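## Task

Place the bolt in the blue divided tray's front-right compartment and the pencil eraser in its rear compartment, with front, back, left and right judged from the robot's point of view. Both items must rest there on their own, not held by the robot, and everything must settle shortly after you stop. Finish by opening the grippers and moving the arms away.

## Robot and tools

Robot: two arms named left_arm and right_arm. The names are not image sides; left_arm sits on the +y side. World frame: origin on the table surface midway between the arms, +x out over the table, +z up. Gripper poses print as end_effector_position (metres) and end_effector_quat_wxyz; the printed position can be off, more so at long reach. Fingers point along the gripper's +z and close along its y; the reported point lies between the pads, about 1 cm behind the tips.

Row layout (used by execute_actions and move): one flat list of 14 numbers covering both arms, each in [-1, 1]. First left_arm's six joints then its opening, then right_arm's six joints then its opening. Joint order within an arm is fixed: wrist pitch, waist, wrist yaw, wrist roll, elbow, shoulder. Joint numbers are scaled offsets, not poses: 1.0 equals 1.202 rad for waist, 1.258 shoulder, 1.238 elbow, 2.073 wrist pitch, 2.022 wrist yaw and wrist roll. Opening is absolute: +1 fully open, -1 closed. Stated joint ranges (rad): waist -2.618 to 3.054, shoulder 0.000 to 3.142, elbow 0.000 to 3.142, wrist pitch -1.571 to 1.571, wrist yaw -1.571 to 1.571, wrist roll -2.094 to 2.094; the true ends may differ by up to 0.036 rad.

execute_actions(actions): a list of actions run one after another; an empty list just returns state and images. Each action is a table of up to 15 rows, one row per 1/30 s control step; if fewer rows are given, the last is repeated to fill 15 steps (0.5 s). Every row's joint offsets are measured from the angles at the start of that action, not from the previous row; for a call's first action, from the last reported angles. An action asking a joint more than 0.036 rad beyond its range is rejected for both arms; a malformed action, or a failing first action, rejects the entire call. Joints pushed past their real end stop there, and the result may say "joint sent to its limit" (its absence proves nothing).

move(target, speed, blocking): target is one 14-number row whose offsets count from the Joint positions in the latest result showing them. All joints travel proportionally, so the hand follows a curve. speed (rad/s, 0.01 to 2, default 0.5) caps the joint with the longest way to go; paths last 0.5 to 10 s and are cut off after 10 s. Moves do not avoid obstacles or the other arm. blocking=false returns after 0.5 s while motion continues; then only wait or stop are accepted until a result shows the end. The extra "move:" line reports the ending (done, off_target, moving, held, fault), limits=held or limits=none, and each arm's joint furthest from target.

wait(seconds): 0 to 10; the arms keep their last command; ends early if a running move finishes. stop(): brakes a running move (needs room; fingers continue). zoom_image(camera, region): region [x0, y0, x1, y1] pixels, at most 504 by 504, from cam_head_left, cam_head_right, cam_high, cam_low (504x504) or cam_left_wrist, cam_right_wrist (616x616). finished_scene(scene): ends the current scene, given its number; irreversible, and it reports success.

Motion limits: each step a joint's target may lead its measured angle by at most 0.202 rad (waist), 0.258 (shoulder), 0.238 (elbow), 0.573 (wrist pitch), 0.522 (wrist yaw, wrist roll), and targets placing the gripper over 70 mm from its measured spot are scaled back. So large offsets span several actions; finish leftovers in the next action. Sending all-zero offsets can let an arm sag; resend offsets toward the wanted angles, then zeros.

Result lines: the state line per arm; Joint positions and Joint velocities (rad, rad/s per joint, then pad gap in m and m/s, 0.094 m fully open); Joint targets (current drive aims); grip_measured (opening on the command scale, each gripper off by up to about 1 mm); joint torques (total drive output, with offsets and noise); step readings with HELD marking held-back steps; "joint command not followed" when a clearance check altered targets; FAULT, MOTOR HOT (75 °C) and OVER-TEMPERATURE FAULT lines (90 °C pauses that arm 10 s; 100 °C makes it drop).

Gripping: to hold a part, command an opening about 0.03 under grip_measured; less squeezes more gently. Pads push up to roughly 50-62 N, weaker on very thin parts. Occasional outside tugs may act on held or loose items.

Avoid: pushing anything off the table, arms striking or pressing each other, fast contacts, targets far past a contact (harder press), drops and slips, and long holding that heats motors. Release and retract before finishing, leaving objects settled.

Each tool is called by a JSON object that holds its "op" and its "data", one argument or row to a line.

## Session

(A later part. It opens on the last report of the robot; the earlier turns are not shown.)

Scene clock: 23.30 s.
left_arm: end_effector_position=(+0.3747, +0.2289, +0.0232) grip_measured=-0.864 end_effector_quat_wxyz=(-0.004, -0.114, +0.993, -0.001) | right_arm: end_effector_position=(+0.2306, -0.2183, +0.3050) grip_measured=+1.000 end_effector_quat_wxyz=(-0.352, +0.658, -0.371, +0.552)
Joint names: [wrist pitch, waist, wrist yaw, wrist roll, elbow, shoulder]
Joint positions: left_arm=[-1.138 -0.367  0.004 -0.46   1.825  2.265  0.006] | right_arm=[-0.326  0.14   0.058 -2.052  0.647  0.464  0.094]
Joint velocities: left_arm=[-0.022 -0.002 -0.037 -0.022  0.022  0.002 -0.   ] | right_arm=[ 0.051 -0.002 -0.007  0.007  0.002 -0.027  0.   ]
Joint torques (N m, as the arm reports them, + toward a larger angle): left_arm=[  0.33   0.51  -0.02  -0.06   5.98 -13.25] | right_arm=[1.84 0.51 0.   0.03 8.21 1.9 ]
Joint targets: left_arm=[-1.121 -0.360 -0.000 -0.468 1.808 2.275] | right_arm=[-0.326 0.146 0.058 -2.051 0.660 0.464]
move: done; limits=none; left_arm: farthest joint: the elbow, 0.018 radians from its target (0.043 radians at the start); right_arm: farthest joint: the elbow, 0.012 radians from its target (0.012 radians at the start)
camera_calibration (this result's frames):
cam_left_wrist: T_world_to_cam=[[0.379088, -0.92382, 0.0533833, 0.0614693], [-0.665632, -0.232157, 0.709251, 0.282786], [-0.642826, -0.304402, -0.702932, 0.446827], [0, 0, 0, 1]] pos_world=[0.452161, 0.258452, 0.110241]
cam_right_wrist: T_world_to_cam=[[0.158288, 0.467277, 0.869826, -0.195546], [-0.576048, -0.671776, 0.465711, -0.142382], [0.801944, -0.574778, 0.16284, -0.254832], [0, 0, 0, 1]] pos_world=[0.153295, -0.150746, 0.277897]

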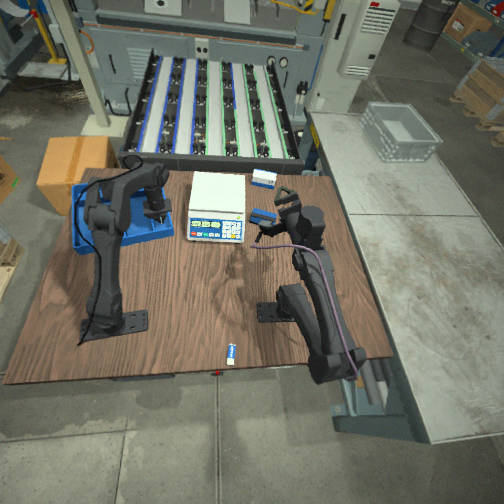

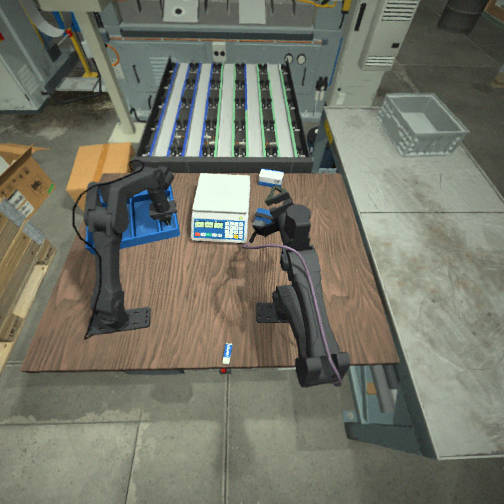

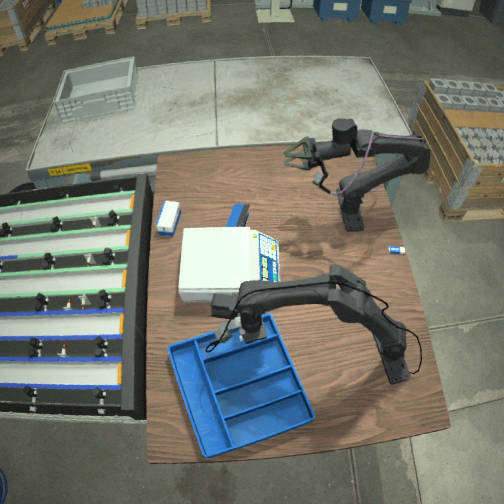

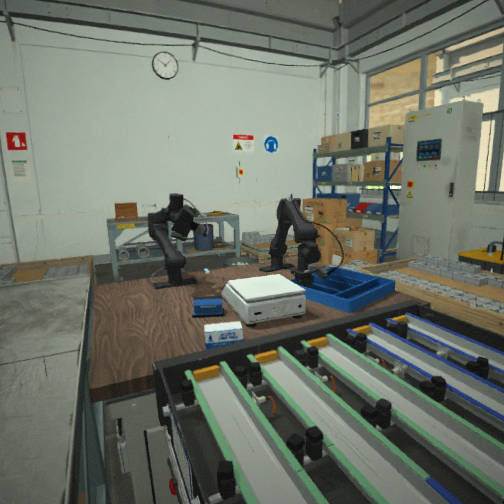

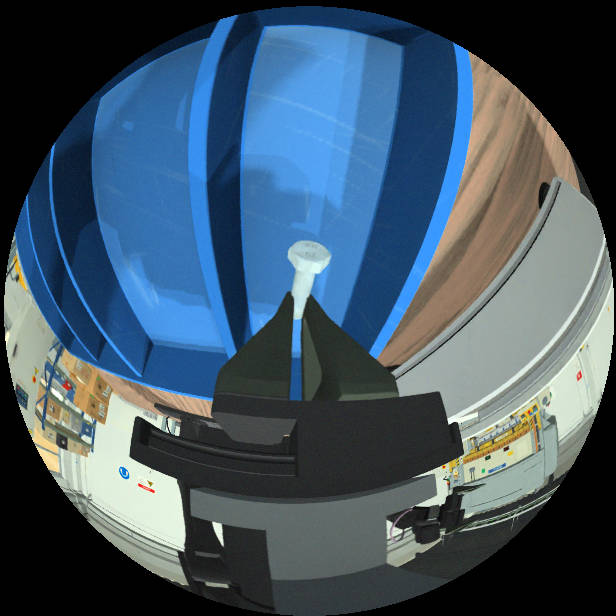

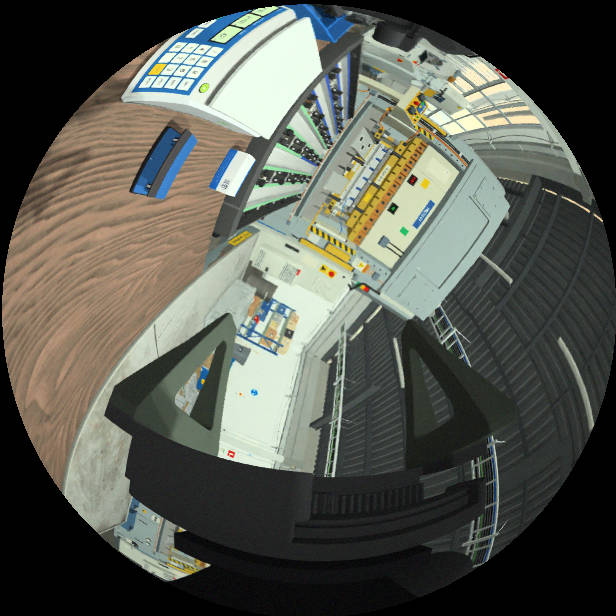

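{"op": "execute_actions", "data": {
  "actions": [
    [[0.016,0.006,-0.002,-0.004,-0.03,0.008,-0.88,0,0.005,0,0,0.01,0,1]],
    [[0.008,0.006,-0.002,-0.004,-0.014,0.008,-0.8,0,0.005,0,0,0.01,0,1],[0.008,0.006,-0.002,-0.004,-0.014,0.008,-0.75,0,0.005,0,0,0.01,0,1],[0.008,0.006,-0.002,-0.004,-0.014,0.008,-0.7,0,0.005,0,0,0.01,0,1],[0.008,0.006,-0.002,-0.004,-0.014,0.008,-0.66,0,0.005,0,0,0.01,0,1]]
  ]
}}

Scene clock: 24.40 s.
left_arm: end_effector_position=(+0.3753, +0.2283, +0.0218) grip_measured=-0.662 end_effector_quat_wxyz=(-0.002, -0.114, +0.993, -0.003) | right_arm: end_effector_position=(+0.2306, -0.2183, +0.3050) grip_measured=+1.000 end_effector_quat_wxyz=(-0.351, +0.659, -0.370, +0.553)
Joint names: [wrist pitch, waist, wrist yaw, wrist roll, elbow, shoulder]
Joint positions: left_arm=[-1.128 -0.367  0.007 -0.46   1.82   2.265  0.016] | right_arm=[-0.326  0.14   0.058 -2.056  0.647  0.464  0.094]
Joint velocities: left_arm=[ 0.022 -0.027  0.022 -0.081  0.007 -0.002  0.   ] | right_arm=[ 0.037 -0.017 -0.066  0.022 -0.002 -0.017  0.   ]
Joint torques (N m, as the arm reports them, + toward a larger angle): left_arm=[  0.31   0.52  -0.05  -0.08   6.05 -13.36] | right_arm=[1.85 0.49 0.   0.01 8.21 1.86]
Joint targets: left_arm=[-1.115 -0.360 -0.000 -0.468 1.802 2.275] | right_arm=[-0.326 0.146 0.058 -2.054 0.660 0.464]
Step readings (joint positions; steps 1 to 15: 1st action; 16 to 30: 2nd action):
0: left_arm=[-1.138 -0.367 0.004 -0.460 1.825 2.265] | right_arm=[-0.326 0.140 0.058 -2.052 0.647 0.464]
1: left_arm=[-1.135 -0.367 0.004 -0.460 1.823 2.265] | right_arm=[-0.326 0.140 0.058 -2.053 0.647 0.464]
2: left_arm=[-1.132 -0.367 0.004 -0.460 1.820 2.265] | right_arm=[-0.326 0.140 0.058 -2.053 0.647 0.464]
4: left_arm=[-1.131 -0.367 0.004 -0.460 1.820 2.265] | right_arm=[-0.326 0.140 0.058 -2.054 0.647 0.464]
8: left_arm=[-1.131 -0.367 0.004 -0.460 1.820 2.265] | right_arm=[-0.326 0.140 0.058 -2.054 0.647 0.464]
15: left_arm=[-1.131 -0.367 0.004 -0.460 1.820 2.265] | right_arm=[-0.326 0.140 0.058 -2.054 0.647 0.464]
16: left_arm=[-1.131 -0.367 0.004 -0.460 1.820 2.265] | right_arm=[-0.326 0.140 0.058 -2.054 0.647 0.464]
17: left_arm=[-1.131 -0.367 0.004 -0.460 1.820 2.265] | right_arm=[-0.326 0.140 0.058 -2.055 0.647 0.464]
19: left_arm=[-1.129 -0.367 0.004 -0.460 1.820 2.265] | right_arm=[-0.326 0.140 0.058 -2.055 0.647 0.464]
23: left_arm=[-1.128 -0.367 0.007 -0.460 1.820 2.265] | right_arm=[-0.326 0.140 0.058 -2.056 0.647 0.464]
30: Joint positions above
camera_calibration (this result's frames):
cam_left_wrist: T_world_to_cam=[[0.378927, -0.923622, 0.0577654, 0.0606961], [-0.66783, -0.229707, 0.707982, 0.284295], [-0.640638, -0.306851, -0.703865, 0.445745], [0, 0, 0, 1]] pos_world=[0.452423, 0.258142, 0.108962]
cam_right_wrist: T_world_to_cam=[[0.157899, 0.470303, 0.868264, -0.19432], [-0.575805, -0.670473, 0.467882, -0.142816], [0.802194, -0.57383, 0.164936, -0.255322], [0, 0, 0, 1]] pos_world=[0.153267, -0.150877, 0.277654]

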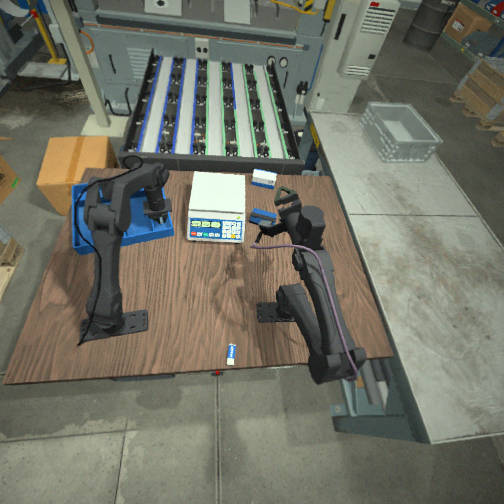

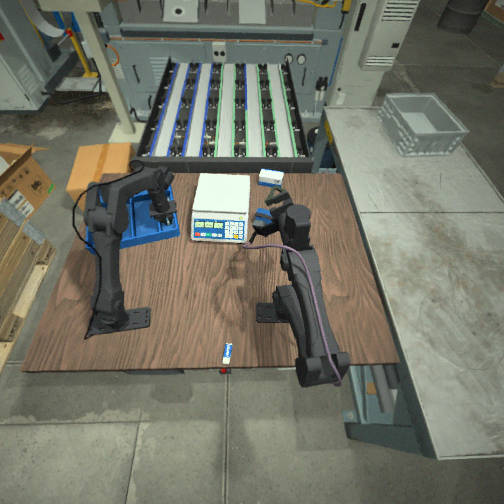

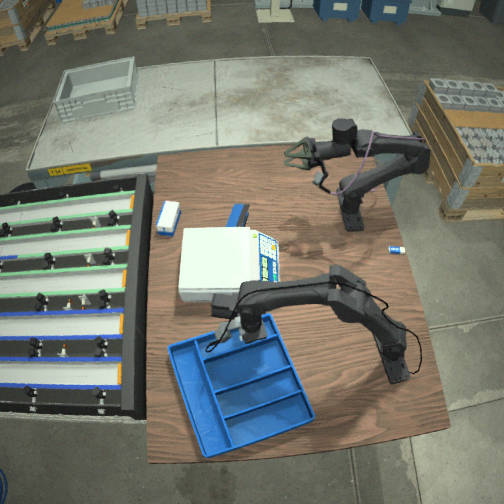

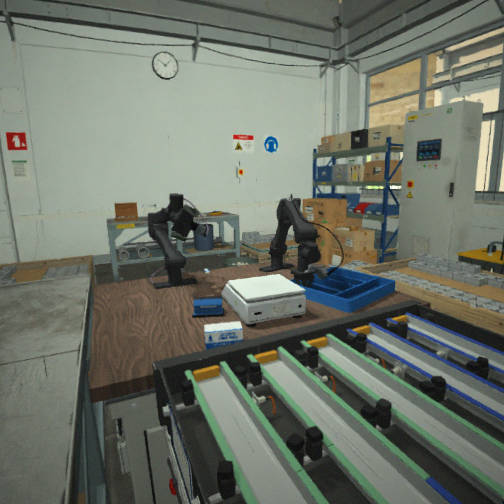

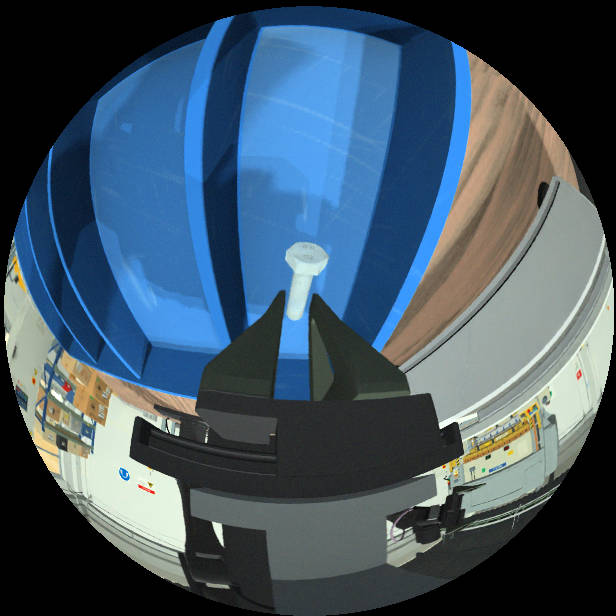

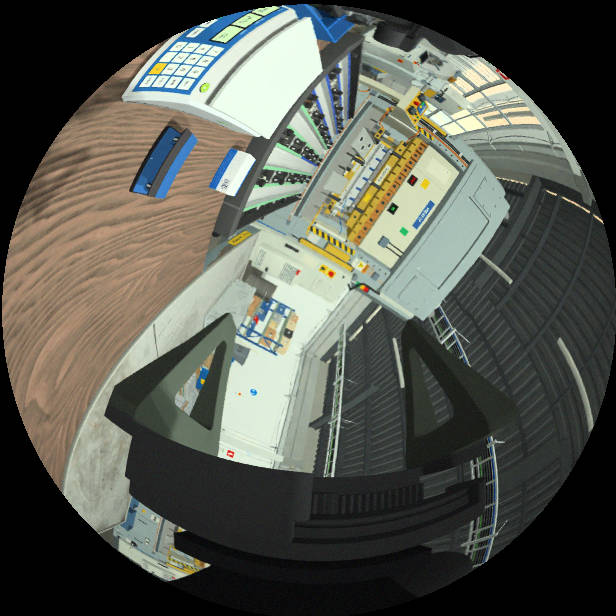

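{"op": "move", "data": {
  "target": [-0.2, 0.006, -0.002, -0.004, 0.25, -0.155, -0.6, 0, 0.005, 0, 0, 0.01, 0, 1],
  "speed": 0.7
}}

{"op": "move", "data": {
  "target": [0.02, -0.85, 0, 0.03, -0.05, -0.08, 1, 0, 0.005, 0, 0, 0.01, 0, 1],
  "speed": 1.2
}}

Scene clock: 27.57 s.
left_arm: end_effector_position=(+0.3511, +0.2330, +0.1734) grip_measured=-0.602 end_effector_quat_wxyz=(+0.039, -0.114, +0.993, -0.020) | right_arm: end_effector_position=(+0.2306, -0.2183, +0.3050) grip_measured=+1.000 end_effector_quat_wxyz=(-0.351, +0.659, -0.370, +0.553)
Joint names: [wrist pitch, waist, wrist yaw, wrist roll, elbow, shoulder]
Joint positions: left_arm=[-1.528 -0.367  0.012 -0.46   2.116  2.072  0.019] | right_arm=[-0.326  0.14   0.058 -2.057  0.647  0.464  0.094]
Joint velocities: left_arm=[-0.022 -0.007 -0.007 -0.007 -0.022  0.007 -0.   ] | right_arm=[ 0.037 -0.007 -0.022  0.022 -0.002 -0.012  0.   ]
Joint torques (N m, as the arm reports them, + toward a larger angle): left_arm=[  0.19   0.52  -0.05  -0.11   8.54 -12.71] | right_arm=[1.84 0.48 0.   0.03 8.23 1.89]
Joint targets: left_arm=[-1.543 -0.360 0.003 -0.468 2.129 2.070] | right_arm=[-0.326 0.146 0.058 -2.056 0.660 0.464]
move: done; limits=none; left_arm: farthest joint: the wrist pitch, 0.014 radians from its target (0.414 radians at the start); right_arm: farthest joint: the elbow, 0.012 radians from its target (0.012 radians at the start)
camera_calibration (this result's frames):
cam_left_wrist: T_world_to_cam=[[0.371355, -0.921536, 0.113435, 0.0579747], [-0.726563, -0.212349, 0.653463, 0.187958], [-0.578102, -0.325084, -0.748411, 0.52849], [0, 0, 0, 1]] pos_world=[0.420555, 0.265142, 0.266128]
cam_right_wrist: T_world_to_cam=[[0.157726, 0.471647, 0.867567, -0.193774], [-0.575698, -0.669892, 0.468846, -0.143008], [0.802306, -0.573406, 0.165866, -0.255539], [0, 0, 0, 1]] pos_world=[0.153254, -0.150935, 0.277546]

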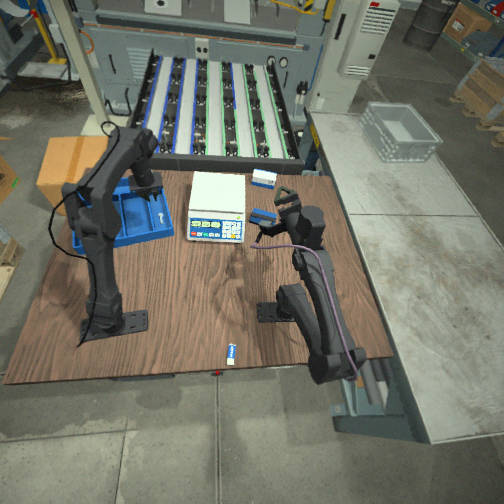

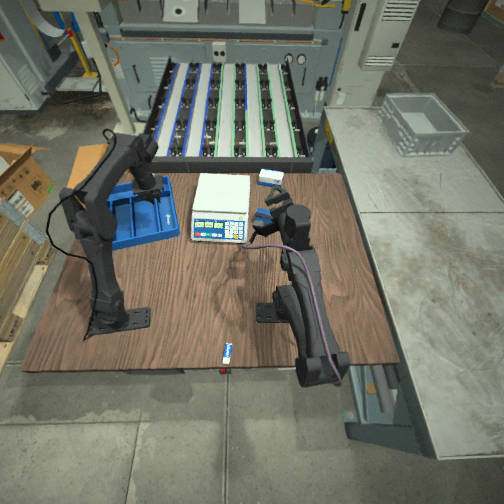

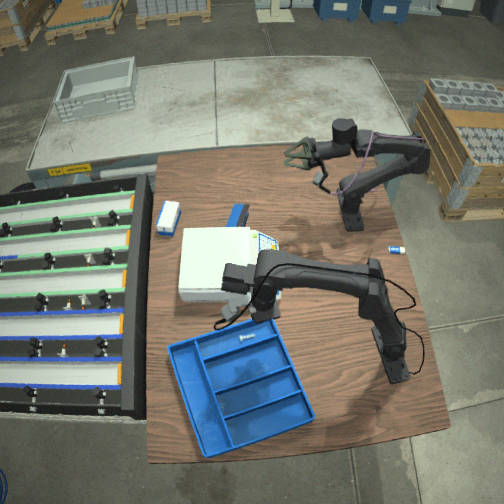

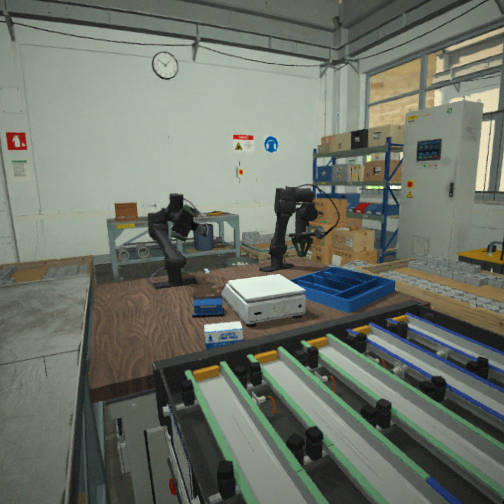

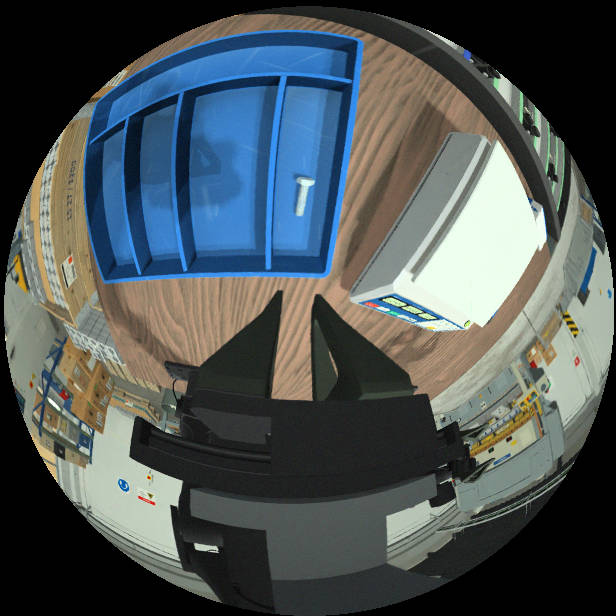

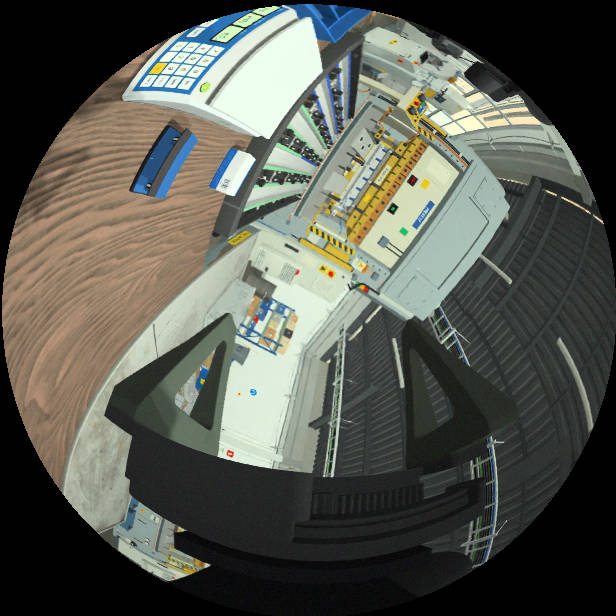

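Scene clock: 28.90 s.
left_arm: end_effector_position=(+0.0855, -0.0534, +0.1899) grip_measured=+1.000 end_effector_quat_wxyz=(+0.046, +0.388, +0.919, -0.052) | right_arm: end_effector_position=(+0.2296, -0.2172, +0.3038) grip_measured=+1.000 end_effector_quat_wxyz=(-0.350, +0.663, -0.366, +0.551)
Joint names: [wrist pitch, waist, wrist yaw, wrist roll, elbow, shoulder]
Joint positions: left_arm=[-1.501 -1.372  0.001 -0.437  2.066  1.997  0.094] | right_arm=[-0.334  0.14   0.051 -2.065  0.647  0.46   0.094]
Joint velocities: left_arm=[-0.037 -0.012  0.007 -0.007  0.027  0.002  0.   ] | right_arm=[-0.051  0.012 -0.066  0.007 -0.007 -0.002  0.   ]
Joint torques (N m, as the arm reports them, + toward a larger angle): left_arm=[  0.54  -1.27   0.12   0.49   6.73 -14.1 ] | right_arm=[1.94 0.48 0.06 0.06 8.15 2.15]
Joint targets: left_arm=[-1.487 -1.388 0.012 -0.399 2.055 1.972] | right_arm=[-0.326 0.146 0.058 -2.057 0.660 0.464]
move: off_target (left_arm); limits=none; left_arm: farthest joint: the wrist roll, 0.038 radians from its target (0.060 radians at the start); right_arm: farthest joint: the elbow, 0.012 radians from its target (0.012 radians at the start)
camera_calibration (this result's frames):
cam_left_wrist: T_world_to_cam=[[-0.599264, -0.789464, 0.132774, -0.0227687], [-0.576534, 0.540663, 0.612611, -0.0415558], [-0.55542, 0.290567, -0.779153, 0.330969], [0, 0, 0, 1]] pos_world=[0.146224, -0.0916763, 0.286356]
cam_right_wrist: T_world_to_cam=[[0.157502, 0.478682, 0.863746, -0.190412], [-0.568177, -0.671462, 0.475725, -0.146456], [0.807693, -0.565688, 0.166219, -0.253473], [0, 0, 0, 1]] pos_world=[0.151506, -0.15058, 0.276272]

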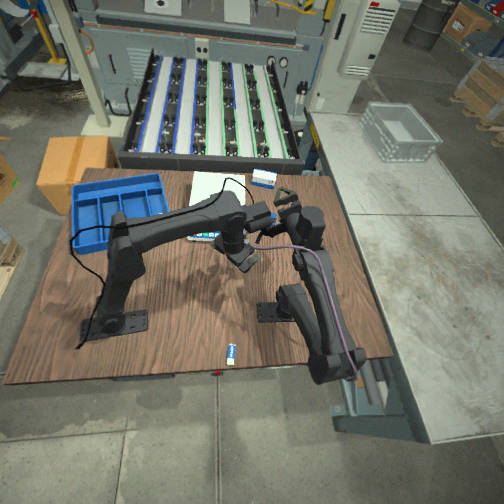

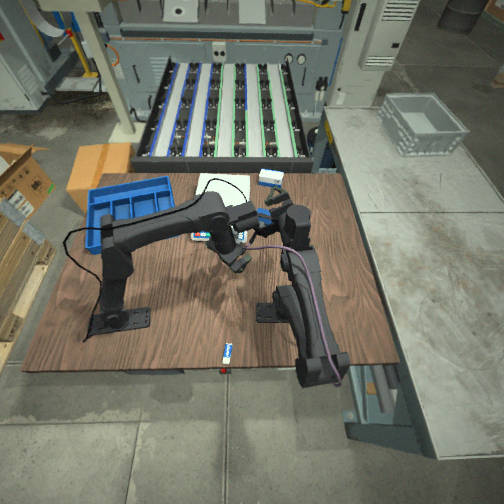

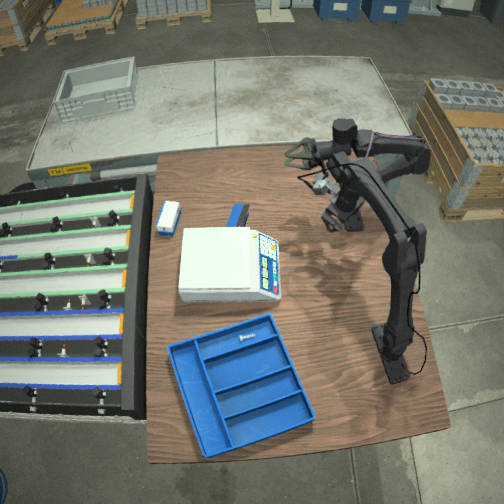

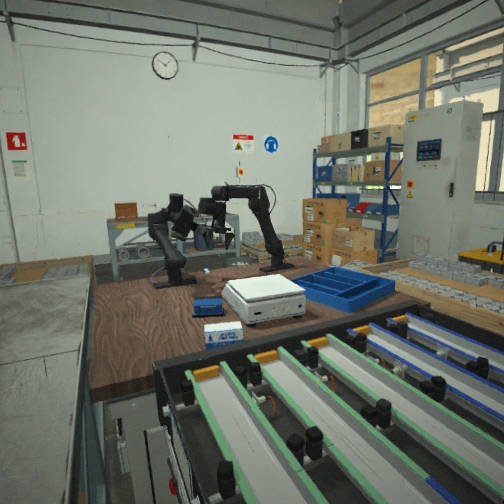

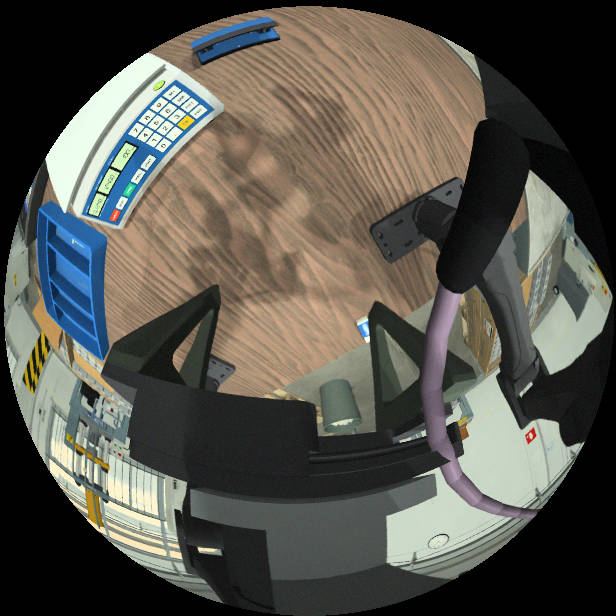

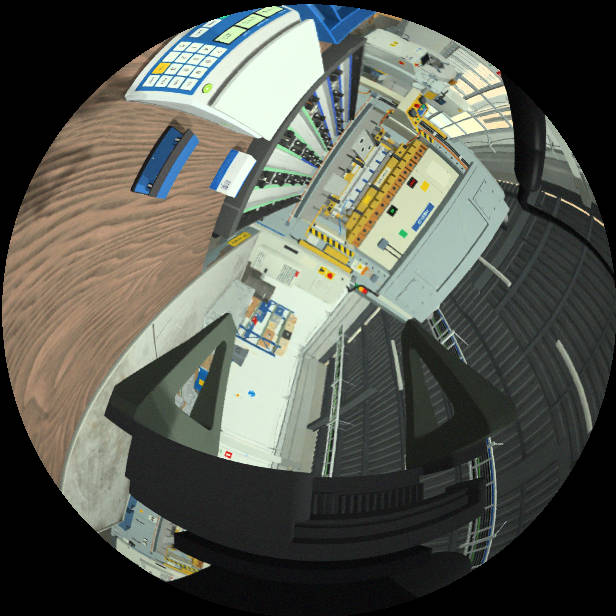

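{"op": "move", "data": {
  "target": [0, 0.06, 0, 0, 0, 0, 1, 0, -1.0, 0, 0.03, 0.53, 0.668, 1],
  "speed": 0.9
}}

Scene clock: 31.10 s.
left_arm: end_effector_position=(+0.1103, -0.0437, +0.1899) grip_measured=+1.000 end_effector_quat_wxyz=(+0.048, +0.356, +0.932, -0.051) | right_arm: end_effector_position=(+0.1648, -0.6212, +0.3340) grip_measured=+1.000 end_effector_quat_wxyz=(-0.010, -0.359, +0.744, -0.564)
Joint names: [wrist pitch, waist, wrist yaw, wrist roll, elbow, shoulder]
Joint positions: left_arm=[-1.501 -1.306  0.001 -0.439  2.066  1.997  0.094] | right_arm=[-0.338 -1.057  0.052 -2.018  1.269  1.305  0.094]
Joint velocities: left_arm=[-0.066  0.022 -0.007  0.007  0.022  0.002  0.   ] | right_arm=[-0.066 -0.002 -0.022  0.007  0.002  0.002  0.   ]
Joint torques (N m, as the arm reports them, + toward a larger angle): left_arm=[  0.46   0.57   0.04   0.03   7.3  -11.85] | right_arm=[ 1.83 -0.49 -0.02  0.15 10.72 -3.76]
Joint targets: left_arm=[-1.500 -1.300 0.001 -0.437 2.066 1.997] | right_arm=[-0.334 -1.062 0.051 -2.004 1.304 1.301]
move: off_target (right_arm); limits=none; left_arm: farthest joint: the waist, 0.007 radians from its target (0.072 radians at the start); right_arm: farthest joint: the elbow, 0.034 radians from its target (0.656 radians at the start)
camera_calibration (this result's frames):
cam_left_wrist: T_world_to_cam=[[-0.544618, -0.828123, 0.13268, -0.00804623], [-0.611778, 0.500483, 0.612572, -0.0303441], [-0.573689, 0.252447, -0.7792, 0.342281], [0, 0, 0, 1]] pos_world=[0.173417, -0.0778844, 0.286361]
cam_right_wrist: T_world_to_cam=[[0.556704, -0.1629, 0.814582, -0.460754], [-0.795354, 0.178512, 0.579262, 0.0619893], [-0.239775, -0.970359, -0.0301846, -0.447861], [0, 0, 0, 1]] pos_world=[0.198422, -0.520709, 0.325895]

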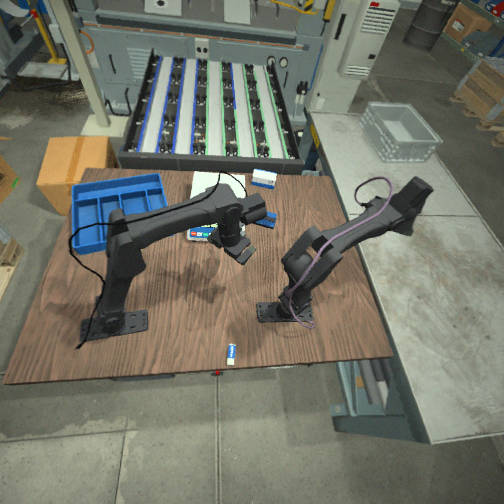

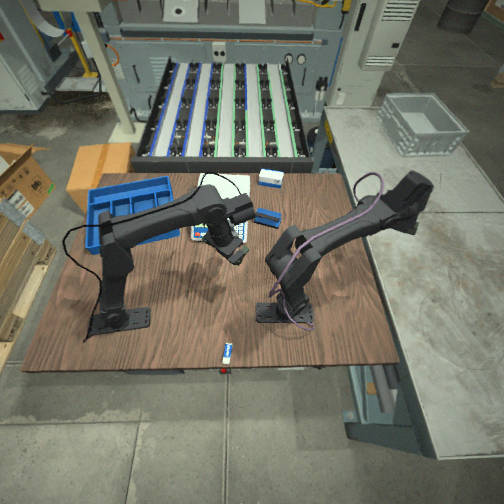

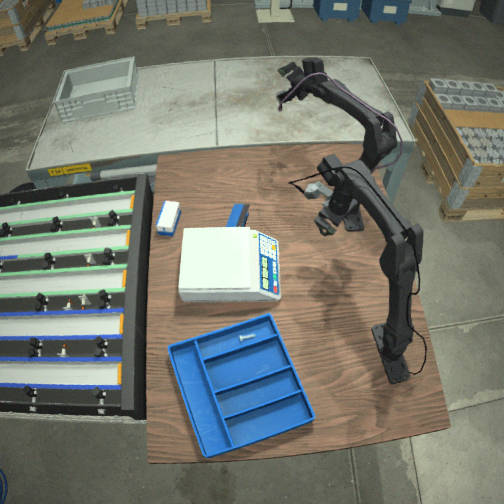

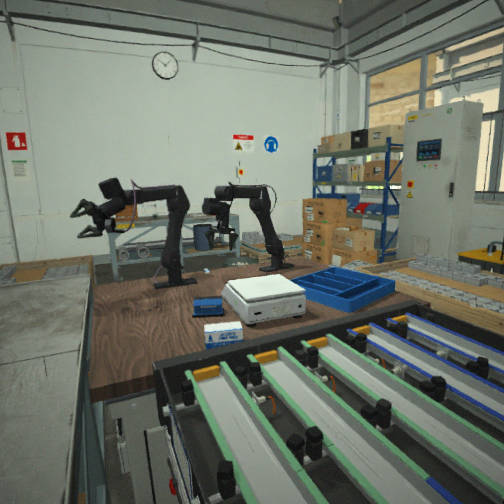

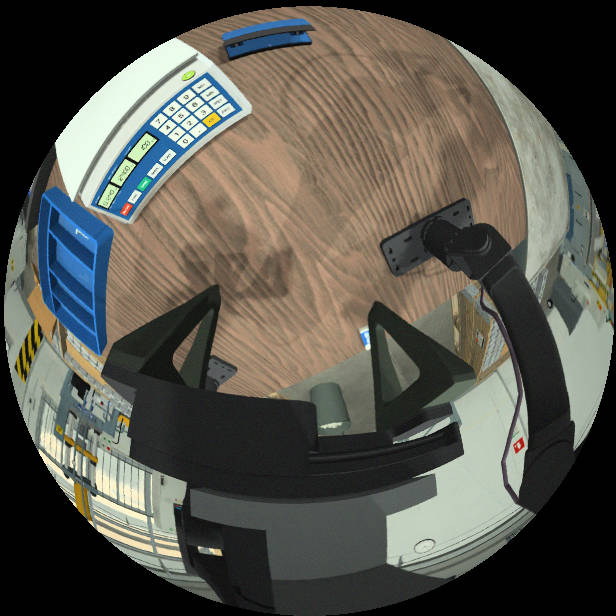

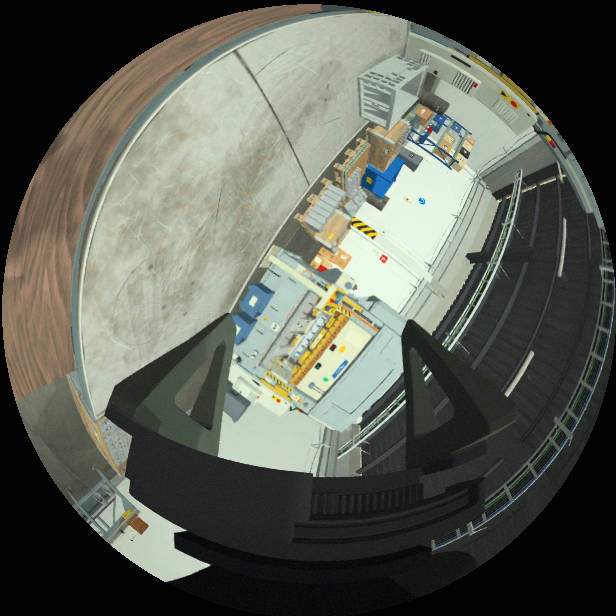

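{"op": "move", "data": {
  "target": [0.10, -0.604, 0, 0.06, -0.286, 0.011, 1, 0, -0.33, 0, 0, 0.2, 0.3, 1],
  "speed": 0.8
}}

Scene clock: 32.97 s.
left_arm: end_effector_position=(-0.1711, -0.0317, +0.1026) grip_measured=+1.000 end_effector_quat_wxyz=(-0.002, +0.708, +0.706, +0.001) | right_arm: end_effector_position=(+0.0110, -0.7523, +0.2596) grip_measured=+1.000 end_effector_quat_wxyz=(-0.109, -0.220, +0.843, -0.478)
Joint names: [wrist pitch, waist, wrist yaw, wrist roll, elbow, shoulder]
Joint positions: left_arm=[-1.303 -2.038  0.003 -0.327  1.725  1.997  0.094] | right_arm=[-0.34  -1.451  0.052 -2.019  1.483  1.69   0.094]
Joint velocities: left_arm=[-0.11  -0.012  0.037 -0.022 -0.012 -0.012  0.   ] | right_arm=[-0.007 -0.002 -0.081  0.066  0.007 -0.027  0.   ]
Joint torques (N m, as the arm reports them, + toward a larger angle): left_arm=[  0.28   0.5    0.     0.19   6.63 -10.77] | right_arm=[ 1.76 -0.35  0.01  0.01 10.61 -7.3 ]
Joint targets: left_arm=[-1.294 -2.032 0.001 -0.318 1.712 2.011] | right_arm=[-0.338 -1.453 0.052 -2.017 1.517 1.682]
move: off_target (right_arm); limits=none; left_arm: farthest joint: the shoulder, 0.014 radians from its target (0.014 radians at the start); right_arm: farthest joint: the elbow, 0.034 radians from its target (0.247 radians at the start)
camera_calibration (this result's frames):
cam_left_wrist: T_world_to_cam=[[-0.986389, -0.155209, 0.0542868, -0.185919], [-0.071657, 0.702912, 0.707659, -0.0658818], [-0.147994, 0.694137, -0.704466, 0.188953], [0, 0, 0, 1]] pos_world=[-0.160145, -0.113707, 0.189826]
cam_right_wrist: T_world_to_cam=[[0.464658, -0.498543, 0.731812, -0.565923], [-0.655541, 0.361916, 0.662784, 0.120918], [-0.59528, -0.7877, -0.158648, -0.439601], [0, 0, 0, 1]] pos_world=[0.0805411, -0.672173, 0.264264]

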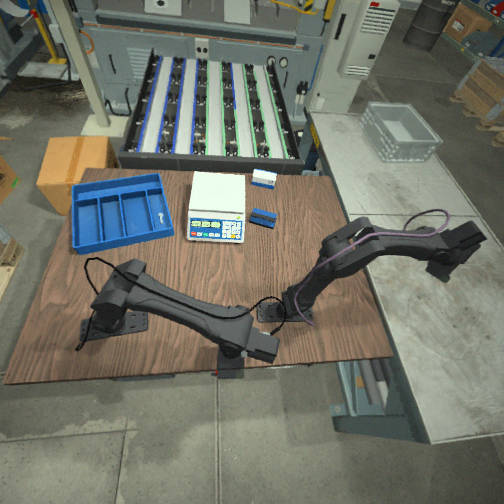

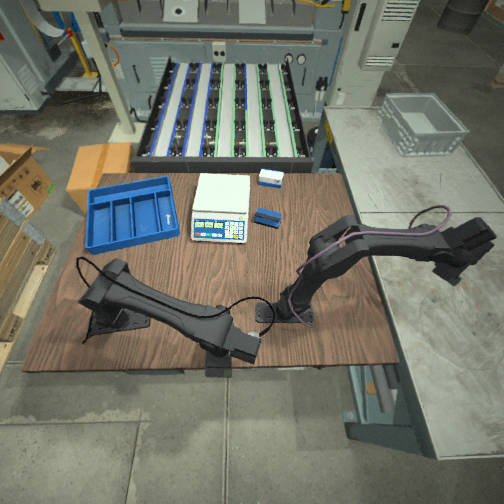

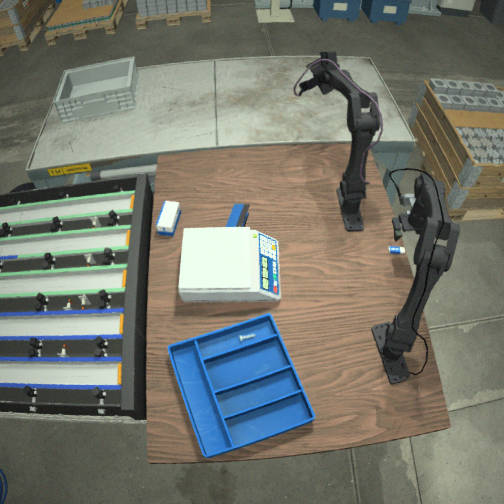

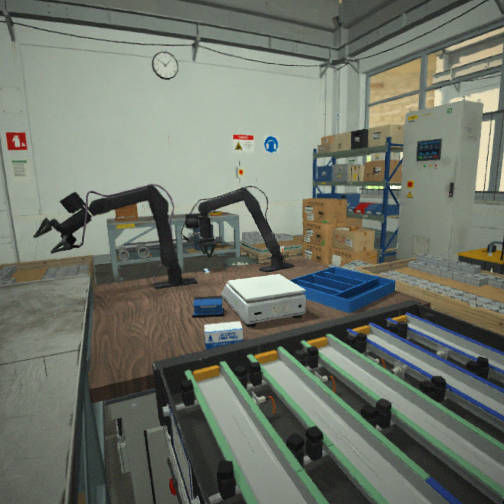

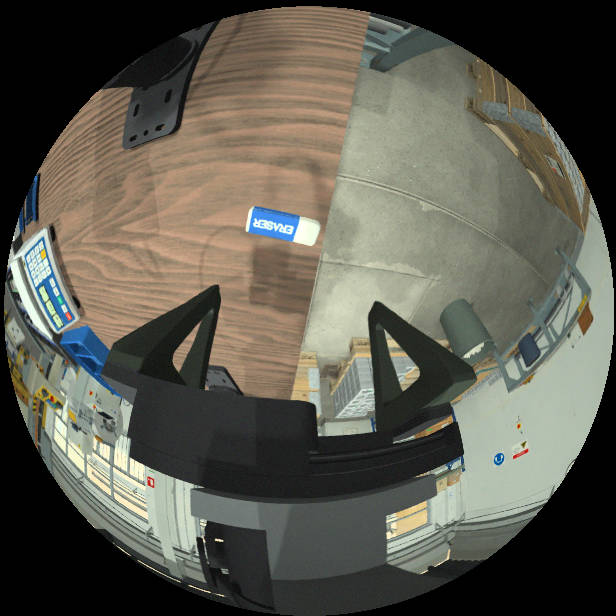

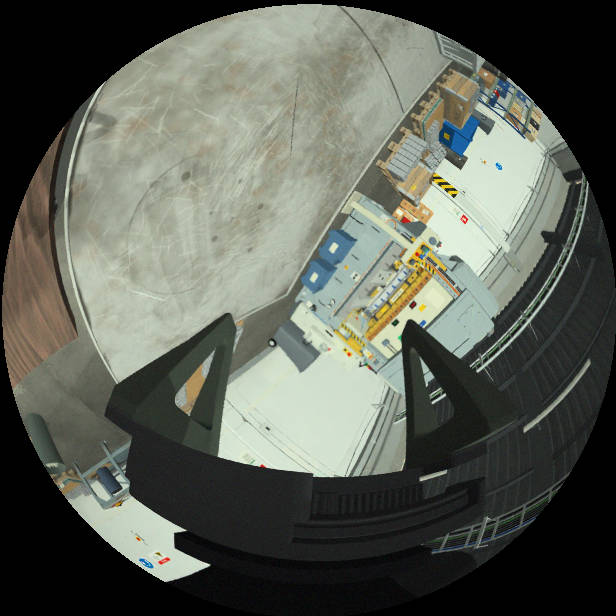

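{"op": "move", "data": {
  "target": [0.106, 0.036, 0, 0.08, -0.139, 0.048, 1, 0, 0, 0, 0, 0.027, 0, 1],
  "speed": 0.5
}}

Scene clock: 35.90 s.
left_arm: end_effector_position=(-0.1582, -0.0392, +0.0419) grip_measured=+1.000 end_effector_quat_wxyz=(-0.005, +0.748, +0.664, +0.005) | right_arm: end_effector_position=(+0.0110, -0.7523, +0.2596) grip_measured=+1.000 end_effector_quat_wxyz=(-0.109, -0.221, +0.843, -0.478)
Joint names: [wrist pitch, waist, wrist yaw, wrist roll, elbow, shoulder]
Joint positions: left_arm=[-1.094 -2.     0.003 -0.175  1.561  2.051  0.094] | right_arm=[-0.34  -1.451  0.052 -2.019  1.483  1.69   0.094]
Joint velocities: left_arm=[-0.007  0.002 -0.095  0.081 -0.002  0.007  0.   ] | right_arm=[-0.037 -0.017  0.007  0.007 -0.012  0.007  0.   ]
Joint torques (N m, as the arm reports them, + toward a larger angle): left_arm=[  0.22   0.48   0.02   0.13   6.78 -11.68] | right_arm=[ 1.69  0.    0.    0.02 10.61 -6.66]
Joint targets: left_arm=[-1.084 -1.995 0.003 -0.165 1.553 2.057] | right_arm=[-0.340 -1.451 0.052 -2.019 1.516 1.690]
move: off_target (right_arm); limits=none; left_arm: farthest joint: the wrist pitch, 0.010 radians from its target (0.220 radians at the start); right_arm: farthest joint: the elbow, 0.034 radians from its target (0.034 radians at the start)
camera_calibration (this result's frames):
cam_left_wrist: T_world_to_cam=[[-0.997745, -0.0419812, 0.0523669, -0.168347], [0.00794303, 0.700891, 0.713224, -0.00451837], [-0.0666455, 0.712032, -0.698977, 0.166622], [0, 0, 0, 1]] pos_world=[-0.156827, -0.122541, 0.128504]
cam_right_wrist: T_world_to_cam=[[0.465332, -0.498343, 0.731519, -0.565704], [-0.655253, 0.36167, 0.663203, 0.120621], [-0.595071, -0.78794, -0.158244, -0.439889], [0, 0, 0, 1]] pos_world=[0.0805123, -0.672145, 0.264217]

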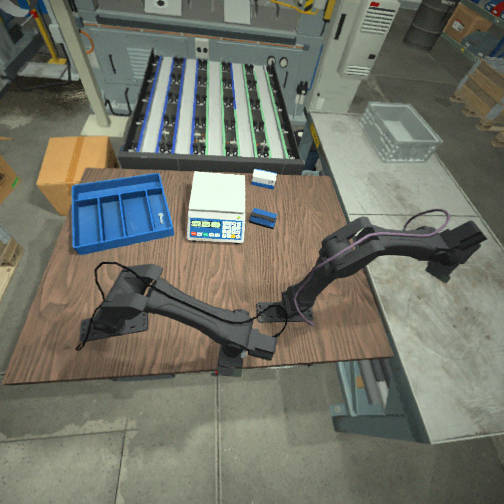

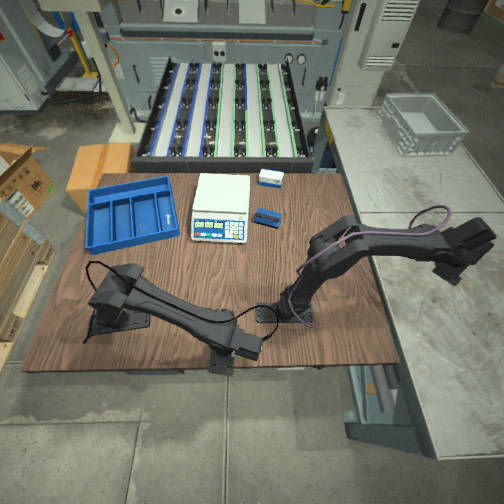

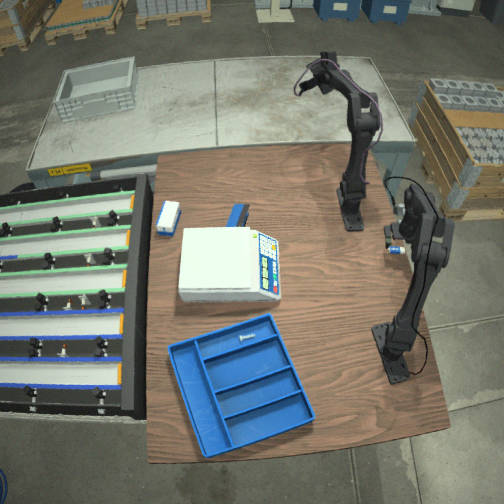

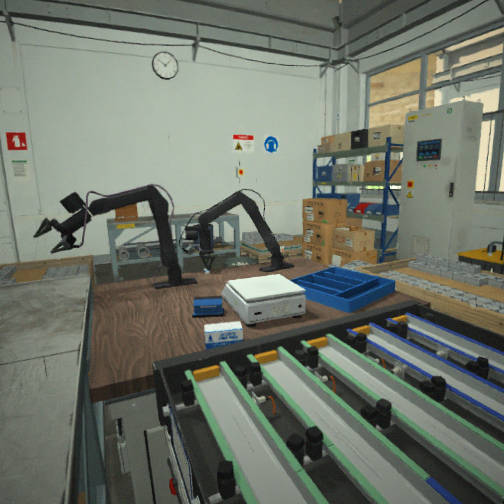

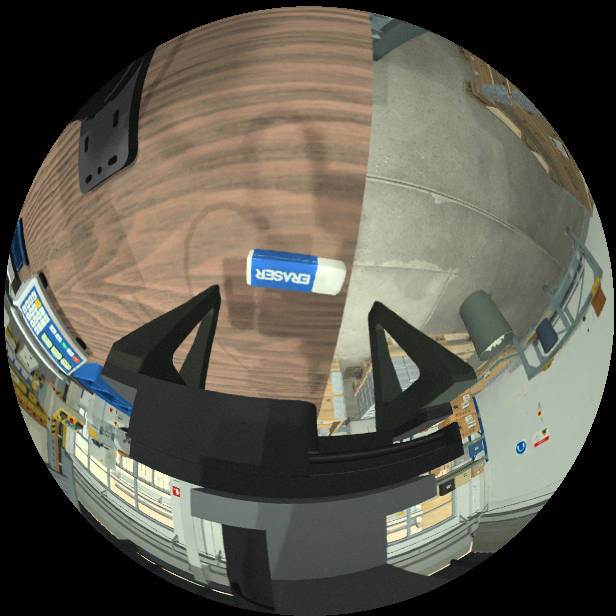

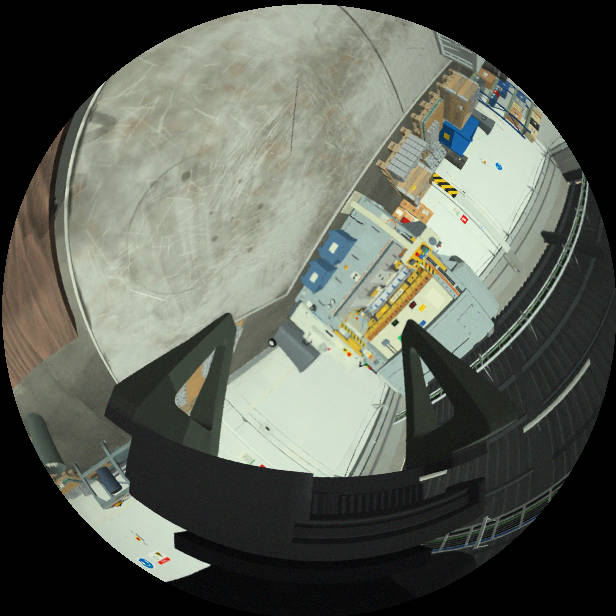

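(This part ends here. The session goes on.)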